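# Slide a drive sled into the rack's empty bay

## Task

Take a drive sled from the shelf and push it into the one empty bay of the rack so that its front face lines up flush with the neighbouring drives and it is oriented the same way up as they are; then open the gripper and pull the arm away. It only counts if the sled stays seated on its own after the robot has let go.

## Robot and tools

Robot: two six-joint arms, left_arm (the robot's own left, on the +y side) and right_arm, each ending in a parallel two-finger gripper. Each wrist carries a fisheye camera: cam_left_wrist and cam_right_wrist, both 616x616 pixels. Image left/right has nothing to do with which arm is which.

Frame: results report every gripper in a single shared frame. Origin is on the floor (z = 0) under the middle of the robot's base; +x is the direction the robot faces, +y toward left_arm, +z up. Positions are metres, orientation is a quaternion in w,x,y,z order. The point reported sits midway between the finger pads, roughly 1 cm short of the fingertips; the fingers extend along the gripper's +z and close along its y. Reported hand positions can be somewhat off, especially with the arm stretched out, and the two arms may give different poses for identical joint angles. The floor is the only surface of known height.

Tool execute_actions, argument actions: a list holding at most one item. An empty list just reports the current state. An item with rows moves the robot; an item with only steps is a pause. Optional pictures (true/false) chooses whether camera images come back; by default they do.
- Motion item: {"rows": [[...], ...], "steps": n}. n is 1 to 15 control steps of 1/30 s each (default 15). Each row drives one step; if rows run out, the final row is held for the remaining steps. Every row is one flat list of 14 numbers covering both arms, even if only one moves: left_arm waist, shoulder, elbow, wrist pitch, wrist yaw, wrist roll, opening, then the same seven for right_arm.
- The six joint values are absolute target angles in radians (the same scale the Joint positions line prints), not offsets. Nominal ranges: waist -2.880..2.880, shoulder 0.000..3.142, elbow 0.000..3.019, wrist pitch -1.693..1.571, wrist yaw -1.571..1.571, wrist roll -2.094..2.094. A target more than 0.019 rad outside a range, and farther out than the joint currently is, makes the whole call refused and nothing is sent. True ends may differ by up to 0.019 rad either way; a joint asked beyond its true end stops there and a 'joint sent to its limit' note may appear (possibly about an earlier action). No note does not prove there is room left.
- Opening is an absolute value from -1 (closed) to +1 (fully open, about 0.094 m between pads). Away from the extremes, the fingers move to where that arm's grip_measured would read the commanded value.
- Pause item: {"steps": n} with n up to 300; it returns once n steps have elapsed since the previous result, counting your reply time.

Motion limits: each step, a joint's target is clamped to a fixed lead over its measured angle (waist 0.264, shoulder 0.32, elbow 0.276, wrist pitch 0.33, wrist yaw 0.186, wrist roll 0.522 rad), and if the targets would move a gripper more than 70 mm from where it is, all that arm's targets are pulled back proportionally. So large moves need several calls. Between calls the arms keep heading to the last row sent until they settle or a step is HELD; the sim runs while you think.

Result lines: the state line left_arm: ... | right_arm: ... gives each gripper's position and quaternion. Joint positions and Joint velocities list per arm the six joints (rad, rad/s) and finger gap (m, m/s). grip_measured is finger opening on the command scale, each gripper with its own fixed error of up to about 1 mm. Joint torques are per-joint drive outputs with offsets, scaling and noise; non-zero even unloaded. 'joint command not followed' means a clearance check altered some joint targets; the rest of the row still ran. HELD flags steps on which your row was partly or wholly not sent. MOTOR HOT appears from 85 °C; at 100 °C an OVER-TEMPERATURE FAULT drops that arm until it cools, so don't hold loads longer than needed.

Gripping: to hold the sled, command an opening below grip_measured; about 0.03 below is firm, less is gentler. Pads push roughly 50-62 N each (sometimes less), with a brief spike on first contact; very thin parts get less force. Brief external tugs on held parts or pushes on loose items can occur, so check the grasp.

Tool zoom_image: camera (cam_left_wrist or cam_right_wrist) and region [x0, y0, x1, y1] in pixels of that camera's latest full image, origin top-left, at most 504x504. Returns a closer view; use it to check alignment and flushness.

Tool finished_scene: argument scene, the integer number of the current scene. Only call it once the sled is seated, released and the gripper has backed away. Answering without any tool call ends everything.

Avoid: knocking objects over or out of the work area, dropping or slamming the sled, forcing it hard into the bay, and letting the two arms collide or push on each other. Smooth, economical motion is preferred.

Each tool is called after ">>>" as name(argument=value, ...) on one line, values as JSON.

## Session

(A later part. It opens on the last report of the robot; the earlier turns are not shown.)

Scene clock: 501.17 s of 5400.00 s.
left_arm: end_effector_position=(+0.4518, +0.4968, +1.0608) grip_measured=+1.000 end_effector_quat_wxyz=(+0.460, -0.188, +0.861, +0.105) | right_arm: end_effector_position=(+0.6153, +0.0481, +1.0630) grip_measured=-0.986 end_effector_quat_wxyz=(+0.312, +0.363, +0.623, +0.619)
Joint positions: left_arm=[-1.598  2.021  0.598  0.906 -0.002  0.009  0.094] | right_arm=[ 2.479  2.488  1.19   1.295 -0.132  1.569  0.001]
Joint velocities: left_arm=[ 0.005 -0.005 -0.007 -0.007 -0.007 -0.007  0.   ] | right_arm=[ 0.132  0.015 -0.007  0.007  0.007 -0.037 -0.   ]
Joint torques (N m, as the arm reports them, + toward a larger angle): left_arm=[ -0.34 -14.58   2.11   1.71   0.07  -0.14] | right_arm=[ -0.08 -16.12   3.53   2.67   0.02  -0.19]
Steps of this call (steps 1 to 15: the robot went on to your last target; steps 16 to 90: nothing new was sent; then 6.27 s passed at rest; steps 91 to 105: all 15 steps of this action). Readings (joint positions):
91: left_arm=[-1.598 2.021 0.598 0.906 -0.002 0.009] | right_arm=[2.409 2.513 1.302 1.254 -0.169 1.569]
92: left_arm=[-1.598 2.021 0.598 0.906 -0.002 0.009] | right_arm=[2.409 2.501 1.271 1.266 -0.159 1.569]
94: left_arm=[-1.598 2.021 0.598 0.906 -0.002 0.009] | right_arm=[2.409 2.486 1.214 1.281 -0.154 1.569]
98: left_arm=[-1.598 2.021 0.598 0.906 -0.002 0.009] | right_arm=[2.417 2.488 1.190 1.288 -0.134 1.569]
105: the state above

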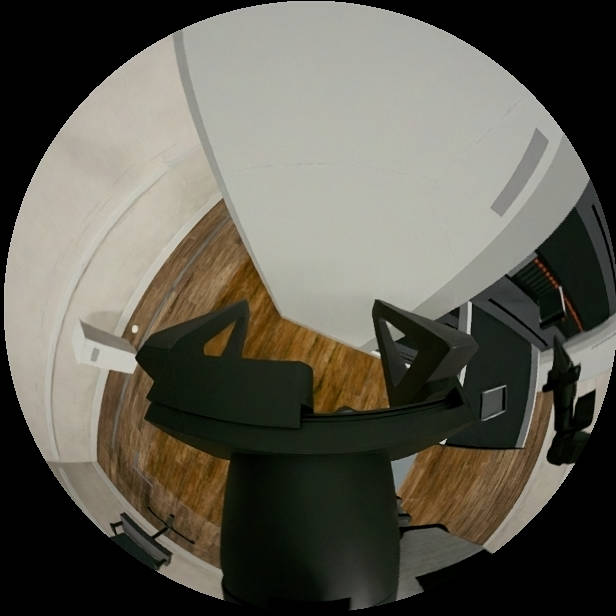

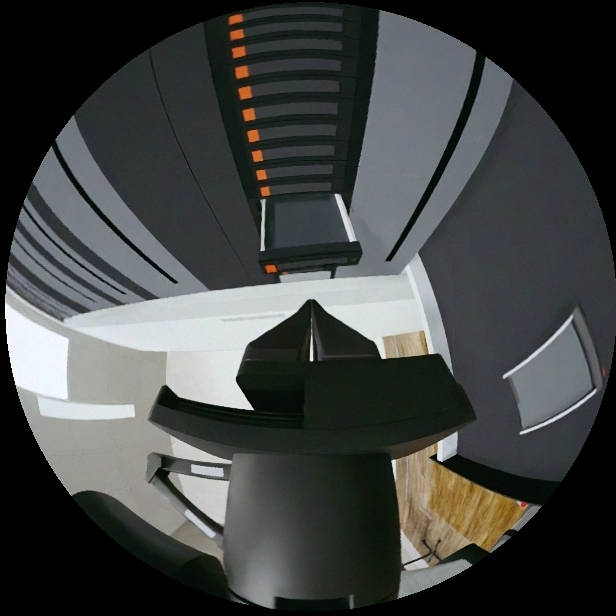

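>>> execute_actions(actions=[{"rows":[[-1.6,2.0,0.6,0.9,0.0,0.0,1,2.458,2.51,1.265,1.285,-0.135,1.56,-1]],"steps":15}])

Scene clock: 507.70 s of 5400.00 s.
left_arm: end_effector_position=(+0.4518, +0.4968, +1.0608) grip_measured=+1.000 end_effector_quat_wxyz=(+0.460, -0.188, +0.861, +0.105) | right_arm: end_effector_position=(+0.6372, +0.0468, +1.0752) grip_measured=-0.986 end_effector_quat_wxyz=(+0.326, +0.358, +0.608, +0.629)
Joint positions: left_arm=[-1.598  2.021  0.598  0.906 -0.002  0.009  0.094] | right_arm=[ 2.465  2.496  1.245  1.292 -0.133  1.569  0.001]
Joint velocities: left_arm=[ 0.005  0.005  0.007  0.002 -0.051  0.066  0.   ] | right_arm=[ 0.005 -0.015  0.012 -0.012 -0.037  0.022 -0.001]
Joint torques (N m, as the arm reports them, + toward a larger angle): left_arm=[ -0.29 -14.68   2.14   1.7    0.07  -0.14] | right_arm=[  1.29 -16.09   5.62   1.58  -0.18  -0.18]
Steps of this call (steps 1 to 15: the robot went on to your last target; steps 16 to 90: nothing new was sent; then 3.03 s passed at rest; steps 91 to 105: all 15 steps of this action). Readings (joint positions):
91: left_arm=[-1.598 2.021 0.598 0.906 -0.002 0.009] | right_arm=[2.483 2.489 1.195 1.294 -0.132 1.569]
92: left_arm=[-1.598 2.021 0.598 0.906 -0.002 0.009] | right_arm=[2.482 2.492 1.204 1.294 -0.133 1.569]
94: left_arm=[-1.598 2.021 0.598 0.906 -0.002 0.009] | right_arm=[2.477 2.496 1.226 1.292 -0.133 1.569]
98: left_arm=[-1.598 2.021 0.598 0.906 -0.002 0.009] | right_arm=[2.468 2.496 1.245 1.292 -0.133 1.569]
105: the state above

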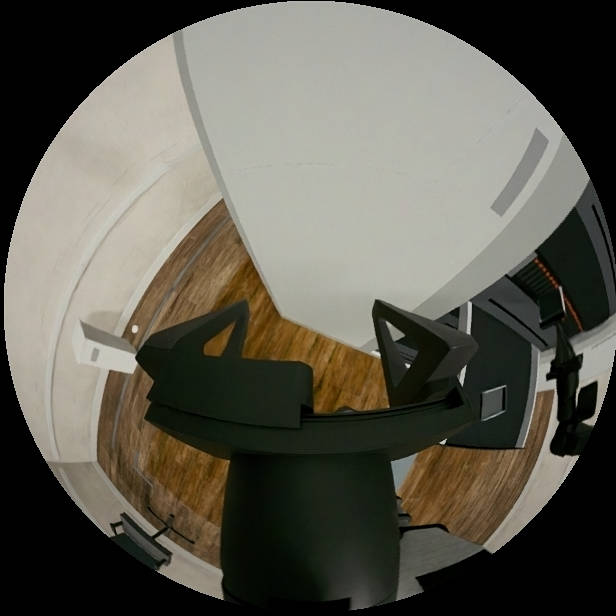

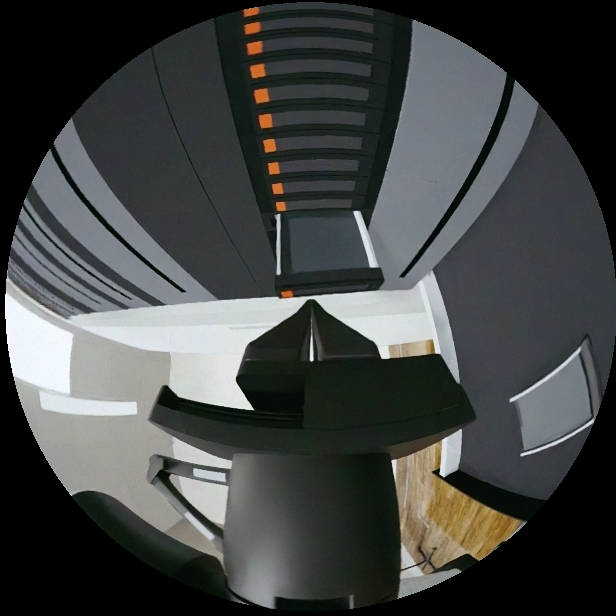

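>>> execute_actions(actions=[{"rows":[[-1.6,2.0,0.6,0.9,0.0,0.0,1,2.44,2.52,1.30,1.265,-0.155,1.56,-1]],"steps":15}])

Scene clock: 514.10 s of 5400.00 s.
left_arm: end_effector_position=(+0.4518, +0.4968, +1.0608) grip_measured=+1.000 end_effector_quat_wxyz=(+0.460, -0.188, +0.861, +0.105) | right_arm: end_effector_position=(+0.6480, +0.0432, +1.0764) grip_measured=-0.986 end_effector_quat_wxyz=(+0.325, +0.355, +0.608, +0.631)
Joint positions: left_arm=[-1.598  2.021  0.598  0.906 -0.002  0.009  0.094] | right_arm=[ 2.45   2.5    1.271  1.274 -0.154  1.569  0.001]
Joint velocities: left_arm=[ 0.005 -0.005 -0.012 -0.012  0.007  0.007  0.   ] | right_arm=[-0.015 -0.005 -0.017 -0.042  0.037  0.081 -0.   ]
Joint torques (N m, as the arm reports them, + toward a larger angle): left_arm=[ -0.28 -14.68   2.11   1.73   0.07  -0.13] | right_arm=[  0.94 -16.4    6.7    1.44  -0.13  -0.18]
Steps of this call (steps 1 to 15: the robot went on to your last target; steps 16 to 90: nothing new was sent; then 2.90 s passed at rest; steps 91 to 105: all 15 steps of this action). Readings (joint positions):
91: left_arm=[-1.598 2.021 0.598 0.906 -0.002 0.009] | right_arm=[2.464 2.496 1.248 1.288 -0.143 1.569]
92: left_arm=[-1.598 2.021 0.598 0.906 -0.002 0.009] | right_arm=[2.463 2.497 1.253 1.282 -0.149 1.569]
94: left_arm=[-1.598 2.021 0.598 0.906 -0.002 0.009] | right_arm=[2.459 2.500 1.265 1.276 -0.152 1.569]
98: left_arm=[-1.598 2.021 0.598 0.906 -0.002 0.009] | right_arm=[2.451 2.500 1.271 1.274 -0.153 1.569]
105: the state above

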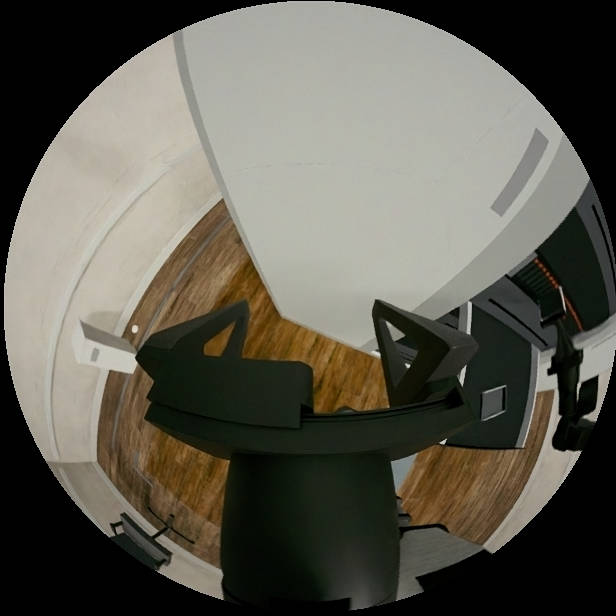

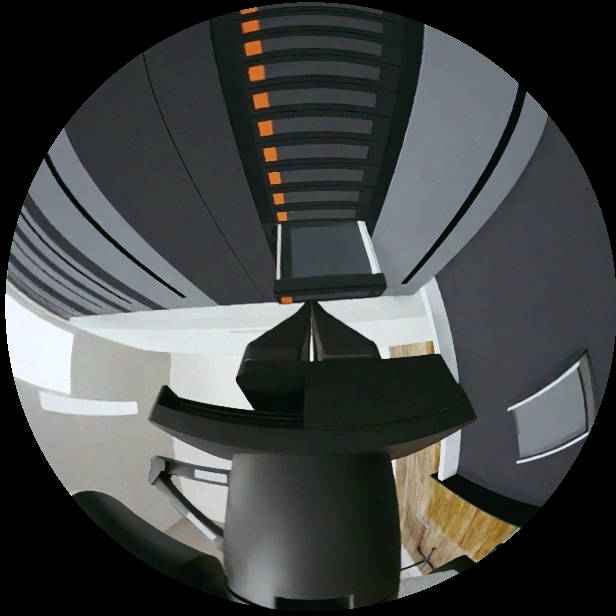

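>>> execute_actions(actions=[{"rows":[[-1.6,2.0,0.6,0.9,0.0,0.0,1,2.425,2.535,1.36,1.245,-0.175,1.56,-1]],"steps":15}])

Scene clock: 517.87 s of 5400.00 s.
left_arm: end_effector_position=(+0.4518, +0.4968, +1.0608) grip_measured=+1.000 end_effector_quat_wxyz=(+0.460, -0.188, +0.861, +0.105) | right_arm: end_effector_position=(+0.6672, +0.0419, +1.0799) grip_measured=-0.986 end_effector_quat_wxyz=(+0.328, +0.349, +0.603, +0.637)
Joint positions: left_arm=[-1.598  2.021  0.598  0.906 -0.002  0.009  0.094] | right_arm=[ 2.434  2.516  1.328  1.254 -0.174  1.569  0.001]
Joint velocities: left_arm=[-0.005 -0.015  0.002  0.007  0.081  0.022  0.   ] | right_arm=[-0.015 -0.005  0.017 -0.002 -0.066 -0.007  0.001]
Joint torques (N m, as the arm reports them, + toward a larger angle): left_arm=[ -0.25 -14.72   2.14   1.72   0.06  -0.14] | right_arm=[  1.11 -17.65   7.21   1.49  -0.1   -0.17]
Steps of this call (steps 1 to 15: the robot went on to your last target; steps 16 to 90: nothing new was sent; then 0.27 s passed at rest; steps 91 to 105: all 15 steps of this action). Readings (joint positions):
91: left_arm=[-1.598 2.021 0.598 0.906 -0.002 0.009] | right_arm=[2.449 2.502 1.277 1.270 -0.164 1.569]
92: left_arm=[-1.598 2.021 0.598 0.906 -0.002 0.009] | right_arm=[2.448 2.506 1.289 1.264 -0.171 1.569]
94: left_arm=[-1.598 2.021 0.598 0.906 -0.002 0.009] | right_arm=[2.445 2.515 1.313 1.258 -0.174 1.569]
98: left_arm=[-1.598 2.021 0.598 0.906 -0.002 0.009] | right_arm=[2.437 2.516 1.326 1.254 -0.174 1.569]
105: the state above

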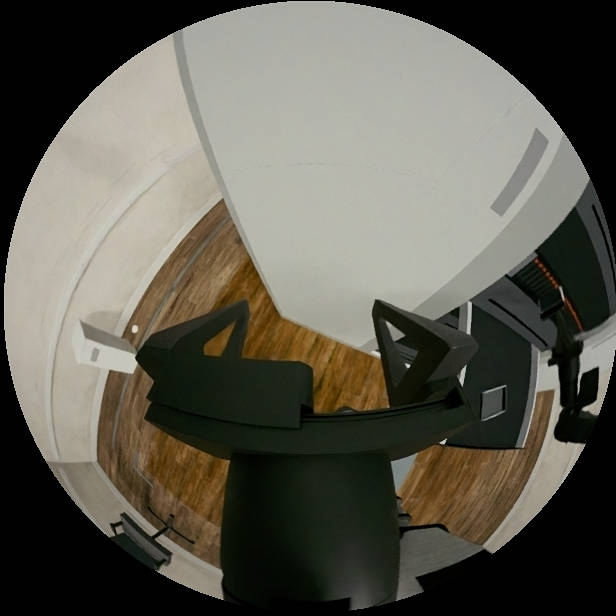

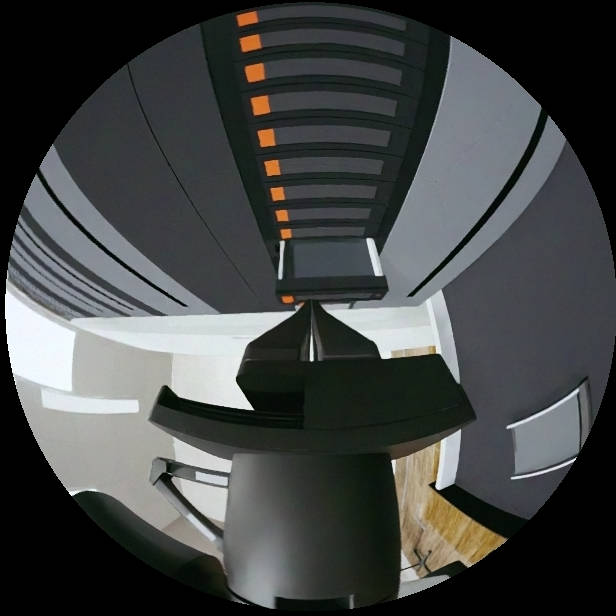

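>>> execute_actions(actions=[{"rows":[[-1.6,2.0,0.6,0.9,0.0,0.0,1,2.41,2.565,1.41,1.215,-0.195,1.56,-1]],"steps":15}])

Scene clock: 520.70 s of 5400.00 s.
left_arm: end_effector_position=(+0.4518, +0.4968, +1.0608) grip_measured=+1.000 end_effector_quat_wxyz=(+0.460, -0.188, +0.861, +0.105) | right_arm: end_effector_position=(+0.6821, +0.0404, +1.0719) grip_measured=-0.986 end_effector_quat_wxyz=(+0.326, +0.348, +0.606, +0.637)
Joint positions: left_arm=[-1.598  2.021  0.598  0.906 -0.002  0.009  0.094] | right_arm=[ 2.42   2.544  1.381  1.223 -0.193  1.569  0.001]
Joint velocities: left_arm=[-0.005 -0.015 -0.002 -0.017 -0.007  0.007  0.   ] | right_arm=[-0.005  0.005 -0.002 -0.017  0.051  0.022 -0.   ]
Joint torques (N m, as the arm reports them, + toward a larger angle): left_arm=[ -0.45 -14.66   2.12   1.73   0.07  -0.14] | right_arm=[  0.95 -17.07   7.2    1.5   -0.14  -0.18]
Steps of this call (steps 1 to 15: the robot went on to your last target; steps 16 to 70: nothing new was sent; steps 71 to 85: all 15 steps of this action). Readings (joint positions):
71: left_arm=[-1.598 2.021 0.598 0.906 -0.002 0.009] | right_arm=[2.433 2.519 1.334 1.248 -0.184 1.569]
72: left_arm=[-1.598 2.021 0.598 0.906 -0.002 0.009] | right_arm=[2.432 2.525 1.346 1.240 -0.190 1.569]
74: left_arm=[-1.598 2.021 0.598 0.906 -0.002 0.009] | right_arm=[2.429 2.537 1.372 1.229 -0.193 1.569]
78: left_arm=[-1.598 2.021 0.598 0.906 -0.002 0.009] | right_arm=[2.422 2.544 1.381 1.223 -0.193 1.569]
85: the state above

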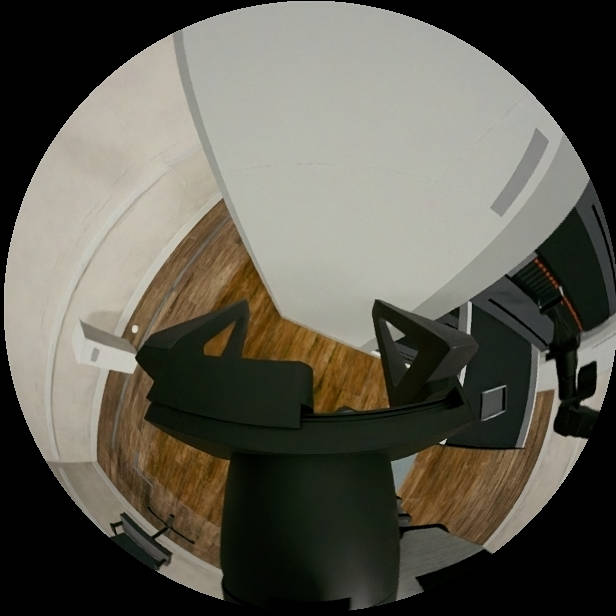

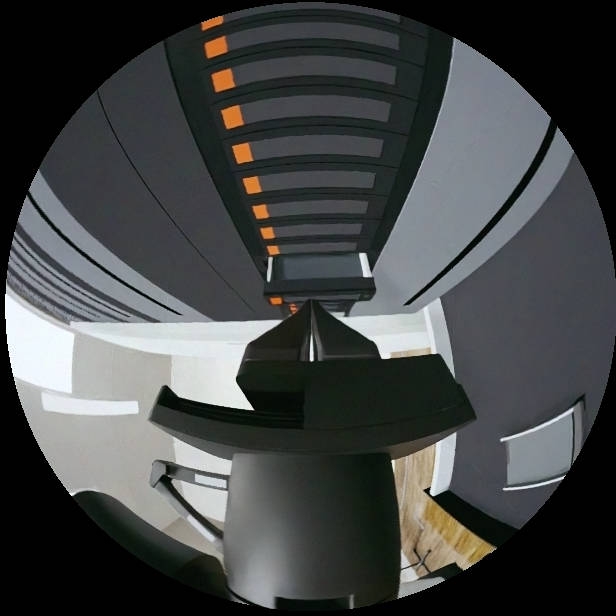

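>>> execute_actions(actions=[{"rows":[[-1.6,2.0,0.6,0.9,0.0,0.0,1,2.40,2.575,1.465,1.19,-0.215,1.56,-1]],"steps":15}])

Scene clock: 524.43 s of 5400.00 s.
left_arm: end_effector_position=(+0.4518, +0.4968, +1.0608) grip_measured=+1.000 end_effector_quat_wxyz=(+0.460, -0.188, +0.861, +0.105) | right_arm: end_effector_position=(+0.6979, +0.0427, +1.0764) grip_measured=-0.986 end_effector_quat_wxyz=(+0.326, +0.341, +0.604, +0.642)
Joint positions: left_arm=[-1.598  2.021  0.598  0.906 -0.002  0.009  0.094] | right_arm=[ 2.411  2.557  1.434  1.198 -0.213  1.569  0.001]
Joint velocities: left_arm=[ 0.024 -0.015 -0.022 -0.002  0.022 -0.007  0.   ] | right_arm=[ 0.005  0.005  0.002 -0.007 -0.022  0.037  0.   ]
Joint torques (N m, as the arm reports them, + toward a larger angle): left_arm=[ -0.34 -14.72   2.09   1.73   0.07  -0.14] | right_arm=[  1.   -18.04   7.73   1.5   -0.17  -0.19]
Steps of this call (steps 1 to 15: the robot went on to your last target; steps 16 to 90: nothing new was sent; then 0.23 s passed at rest; steps 91 to 105: all 15 steps of this action). Readings (joint positions):
91: left_arm=[-1.598 2.021 0.598 0.906 -0.002 0.009] | right_arm=[2.419 2.545 1.387 1.218 -0.203 1.569]
92: left_arm=[-1.598 2.021 0.598 0.906 -0.002 0.009] | right_arm=[2.419 2.549 1.398 1.211 -0.210 1.569]
94: left_arm=[-1.598 2.021 0.598 0.906 -0.002 0.009] | right_arm=[2.417 2.556 1.421 1.201 -0.213 1.569]
98: left_arm=[-1.598 2.021 0.598 0.906 -0.002 0.009] | right_arm=[2.412 2.557 1.434 1.198 -0.213 1.569]
105: the state above

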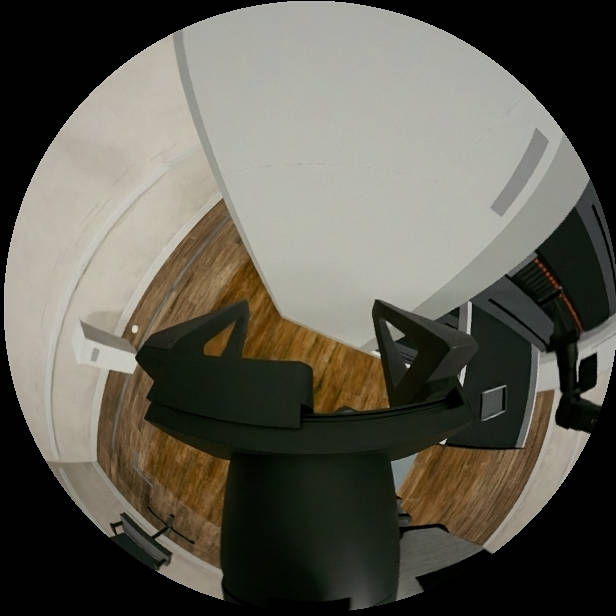

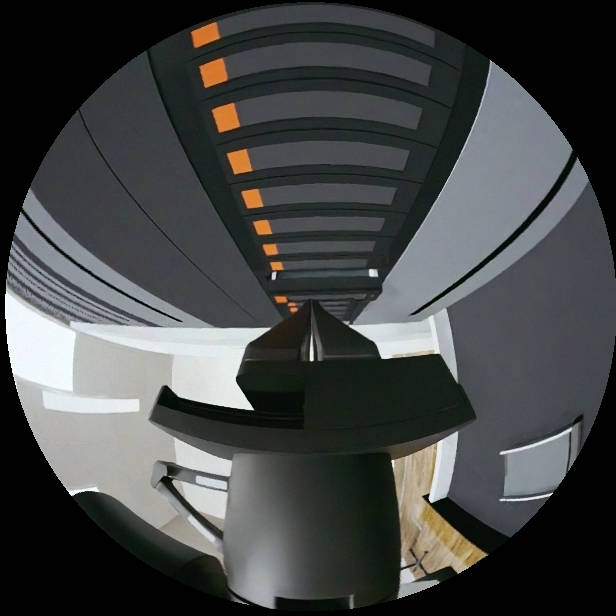

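>>> execute_actions(actions=[{"rows":[[-1.6,2.0,0.6,0.9,0.0,0.0,1,2.388,2.605,1.515,1.175,-0.235,1.56,-1]],"steps":15}])

Scene clock: 531.90 s of 5400.00 s.
left_arm: end_effector_position=(+0.4518, +0.4968, +1.0608) grip_measured=+1.000 end_effector_quat_wxyz=(+0.460, -0.188, +0.861, +0.105) | right_arm: end_effector_position=(+0.7103, +0.0395, +1.0711) grip_measured=-0.986 end_effector_quat_wxyz=(+0.326, +0.338, +0.603, +0.645)
Joint positions: left_arm=[-1.598  2.021  0.598  0.906 -0.002  0.009  0.094] | right_arm=[ 2.397  2.583  1.482  1.183 -0.233  1.569  0.001]
Joint velocities: left_arm=[-0.015 -0.005 -0.012 -0.007  0.022  0.095  0.   ] | right_arm=[ 0.005 -0.024  0.002  0.017  0.007 -0.022  0.   ]
Joint torques (N m, as the arm reports them, + toward a larger angle): left_arm=[ -0.32 -14.77   2.14   1.7    0.07  -0.14] | right_arm=[  1.19 -18.09   8.07   1.46  -0.16  -0.19]
Steps of this call (steps 1 to 15: the robot went on to your last target; steps 16 to 90: nothing new was sent; then 3.97 s passed at rest; steps 91 to 105: all 15 steps of this action). Readings (joint positions):
91: left_arm=[-1.598 2.021 0.598 0.906 -0.002 0.009] | right_arm=[2.410 2.560 1.440 1.196 -0.223 1.569]
92: left_arm=[-1.598 2.021 0.598 0.906 -0.002 0.009] | right_arm=[2.409 2.565 1.452 1.192 -0.230 1.569]
94: left_arm=[-1.598 2.021 0.598 0.906 -0.002 0.009] | right_arm=[2.406 2.576 1.473 1.188 -0.232 1.569]
98: left_arm=[-1.598 2.021 0.598 0.906 -0.002 0.009] | right_arm=[2.399 2.583 1.482 1.184 -0.233 1.569]
105: the state above

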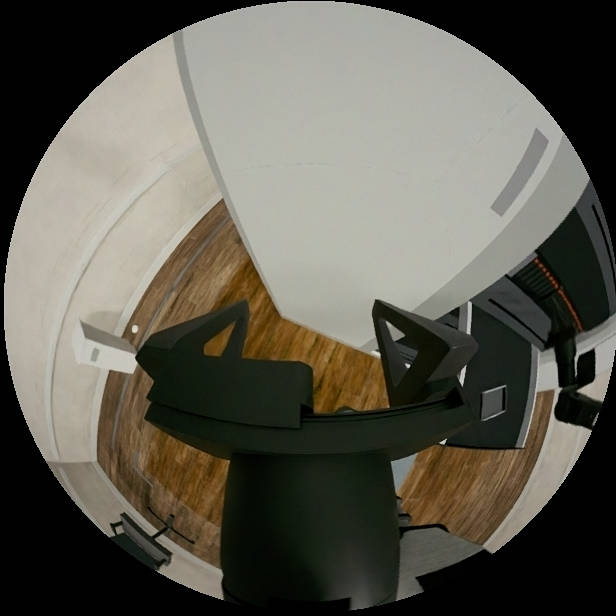

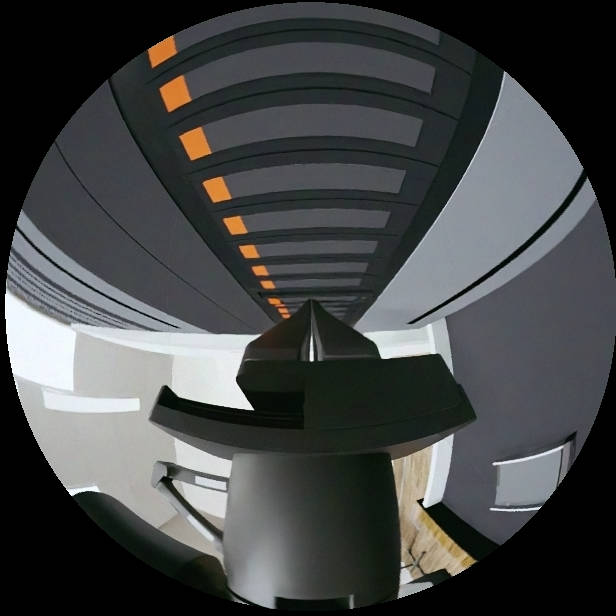

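Nearly flush; one more push.

>>> execute_actions(actions=[{"rows":[[-1.6,2.0,0.6,0.9,0.0,0.0,1,2.385,2.615,1.565,1.16,-0.25,1.56,-1]],"steps":15}])

>>> zoom_image(camera="cam_right_wrist", region=[220,230,400,350])

Scene clock: 537.40 s of 5400.00 s.
left_arm: end_effector_position=(+0.4518, +0.4968, +1.0608) grip_measured=+1.000 end_effector_quat_wxyz=(+0.460, -0.188, +0.861, +0.105) | right_arm: end_effector_position=(+0.7161, +0.0448, +1.0709) grip_measured=-0.986 end_effector_quat_wxyz=(+0.322, +0.330, +0.605, +0.649)
Joint positions: left_arm=[-1.598  2.021  0.598  0.906 -0.002  0.009  0.094] | right_arm=[ 2.397  2.596  1.513  1.17  -0.252  1.569  0.001]
Joint velocities: left_arm=[-0.015 -0.005 -0.007 -0.017 -0.037  0.051  0.   ] | right_arm=[-0.005 -0.005 -0.002 -0.007  0.022 -0.037 -0.   ]
Joint torques (N m, as the arm reports them, + toward a larger angle): left_arm=[ -0.39 -14.59   2.12   1.74   0.07  -0.14] | right_arm=[  0.89 -18.94   9.73   1.4    0.05  -0.17]
Steps of this call (steps 1 to 15: the robot went on to your last target; steps 16 to 90: nothing new was sent; then 2.00 s passed at rest; steps 91 to 105: all 15 steps of this action). Readings (joint positions):
91: left_arm=[-1.598 2.021 0.598 0.906 -0.002 0.009] | right_arm=[2.397 2.585 1.487 1.180 -0.240 1.569]
92: left_arm=[-1.598 2.021 0.598 0.906 -0.002 0.009] | right_arm=[2.397 2.589 1.497 1.176 -0.245 1.569]
94: left_arm=[-1.598 2.021 0.598 0.906 -0.002 0.009] | right_arm=[2.397 2.595 1.513 1.170 -0.251 1.569]
98: left_arm=[-1.598 2.021 0.598 0.906 -0.002 0.009] | right_arm=[2.397 2.596 1.513 1.170 -0.252 1.569]
105: the state above

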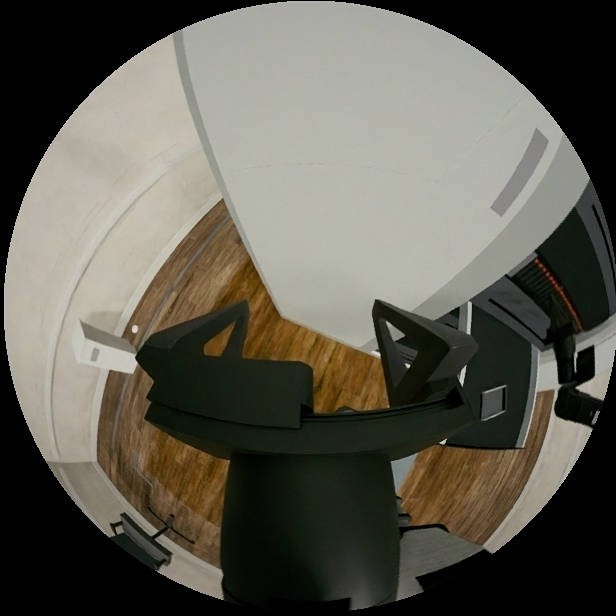

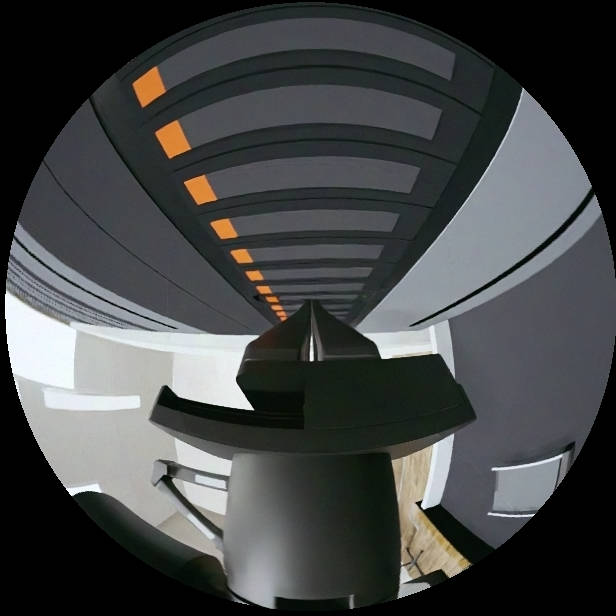

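Region (220, 230, 400, 350) of cam_right_wrist's 616x616 image, scaled by 2.800, with more detail than that image has.

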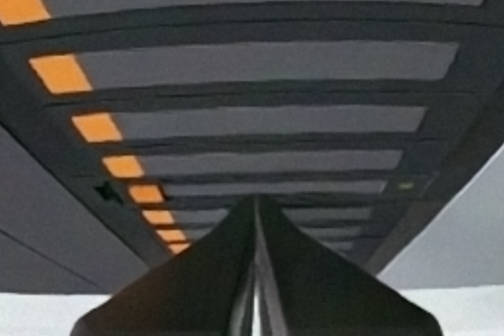

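>>> execute_actions(actions=[{"rows":[[-1.6,2.0,0.6,0.9,0.0,0.0,1,2.372,2.615,1.59,1.16,-0.25,1.56,-1]],"steps":12}], pictures=false)

>>> execute_actions(actions=[{"rows":[[-1.6,2.0,0.6,0.9,0.0,0.0,1,2.41,2.56,1.42,1.21,-0.22,1.56,-1],[-1.6,2.0,0.6,0.9,0.0,0.0,1,2.41,2.56,1.42,1.21,-0.22,1.56,-1],[-1.6,2.0,0.6,0.9,0.0,0.0,1,2.41,2.56,1.42,1.21,-0.22,1.56,-1],[-1.6,2.0,0.6,0.9,0.0,0.0,1,2.41,2.56,1.42,1.21,-0.22,1.56,-1],[-1.6,2.0,0.6,0.9,0.0,0.0,1,2.47,2.49,1.22,1.30,-0.14,1.56,-1]],"steps":15}])

>>> zoom_image(camera="cam_right_wrist", region=[230,170,410,320])

Scene clock: 545.57 s of 5400.00 s.
left_arm: end_effector_position=(+0.4518, +0.4968, +1.0608) grip_measured=+1.000 end_effector_quat_wxyz=(+0.460, -0.188, +0.861, +0.105) | right_arm: end_effector_position=(+0.7171, +0.0447, +1.0713) grip_measured=-0.986 end_effector_quat_wxyz=(+0.321, +0.328, +0.605, +0.651)
Joint positions: left_arm=[-1.598  2.021  0.598  0.906 -0.002  0.009  0.094] | right_arm=[ 2.395  2.598  1.517  1.17  -0.259  1.569  0.001]
Joint velocities: left_arm=[-0.015 -0.005 -0.017  0.007 -0.037 -0.022  0.   ] | right_arm=[-0.015  0.005  0.002 -0.022 -0.022  0.007 -0.001]
Joint torques (N m, as the arm reports them, + toward a larger angle): left_arm=[ -0.33 -14.64   2.09   1.74   0.07  -0.14] | right_arm=[ -0.12 -18.61  11.61   1.37   0.35  -0.18]
Steps of this call (steps 1 to 15: the robot went on to your last target; steps 16 to 90: nothing new was sent; then 4.77 s passed at rest; steps 91 to 102: all 12 steps of this action). Readings (joint positions):
91: left_arm=[-1.598 2.021 0.598 0.906 -0.002 0.009] | right_arm=[2.396 2.596 1.516 1.170 -0.253 1.569]
92: left_arm=[-1.598 2.021 0.598 0.906 -0.002 0.009] | right_arm=[2.396 2.597 1.517 1.170 -0.256 1.569]
94: left_arm=[-1.598 2.021 0.598 0.906 -0.002 0.009] | right_arm=[2.395 2.598 1.517 1.170 -0.259 1.569]
98: left_arm=[-1.598 2.021 0.598 0.906 -0.002 0.009] | right_arm=[2.395 2.598 1.517 1.170 -0.259 1.569]
102: the state above

Scene clock: 546.07 s of 5400.00 s.
left_arm: end_effector_position=(+0.4518, +0.4968, +1.0608) grip_measured=+1.000 end_effector_quat_wxyz=(+0.460, -0.188, +0.861, +0.105) | right_arm: end_effector_position=(+0.6220, +0.0553, +1.0681) grip_measured=-0.986 end_effector_quat_wxyz=(+0.310, +0.355, +0.621, +0.626)
Joint positions: left_arm=[-1.598  2.021  0.598  0.906 -0.002  0.009  0.094] | right_arm=[ 2.482  2.491  1.217  1.285 -0.143  1.569  0.001]
Joint velocities: left_arm=[ 0.005 -0.005 -0.017 -0.022  0.022 -0.007  0.   ] | right_arm=[ 0.015 -0.015  0.002 -0.017  0.022 -0.037  0.001]
Joint torques (N m, as the arm reports them, + toward a larger angle): left_arm=[ -0.36 -14.62   2.09   1.72   0.06  -0.14] | right_arm=[  0.13 -17.8    4.12   2.44   0.07  -0.17]
Steps of this call (steps 1 to 15: all 15 steps of this action). Readings (joint positions):
1: left_arm=[-1.598 2.021 0.598 0.906 -0.002 0.009] | right_arm=[2.397 2.594 1.502 1.176 -0.245 1.569]
2: left_arm=[-1.598 2.021 0.598 0.906 -0.002 0.009] | right_arm=[2.398 2.582 1.475 1.183 -0.231 1.569]
4: left_arm=[-1.598 2.021 0.598 0.906 -0.002 0.009] | right_arm=[2.400 2.568 1.436 1.192 -0.225 1.569]
8: left_arm=[-1.598 2.021 0.598 0.906 -0.002 0.009] | right_arm=[2.429 2.499 1.246 1.271 -0.144 1.569]
15: the state above

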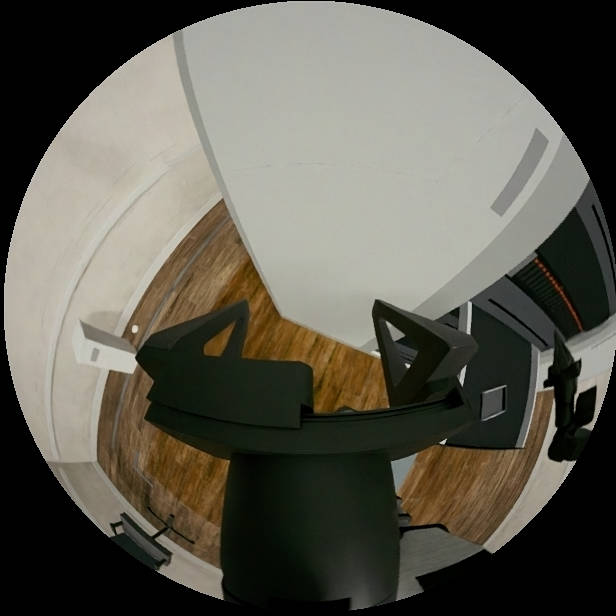

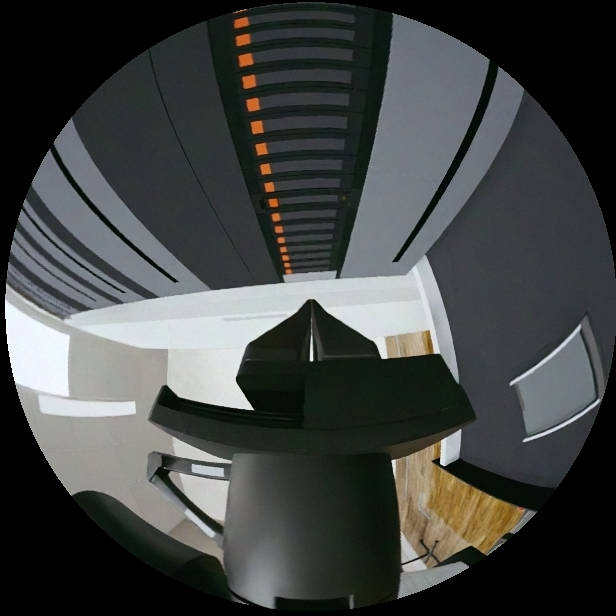

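Region (230, 170, 410, 320) of cam_right_wrist's 616x616 image, scaled by 2.800, with more detail than that image has.

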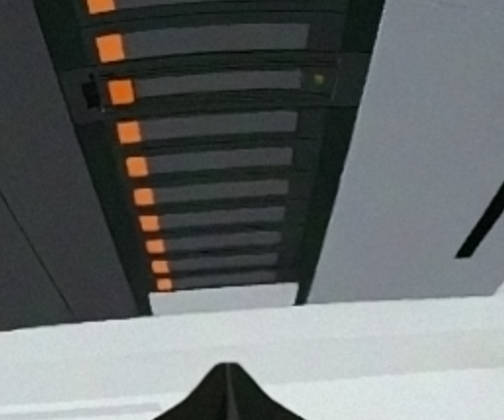

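>>> finished_scene(scene=2)

The scene is finished: the task was done.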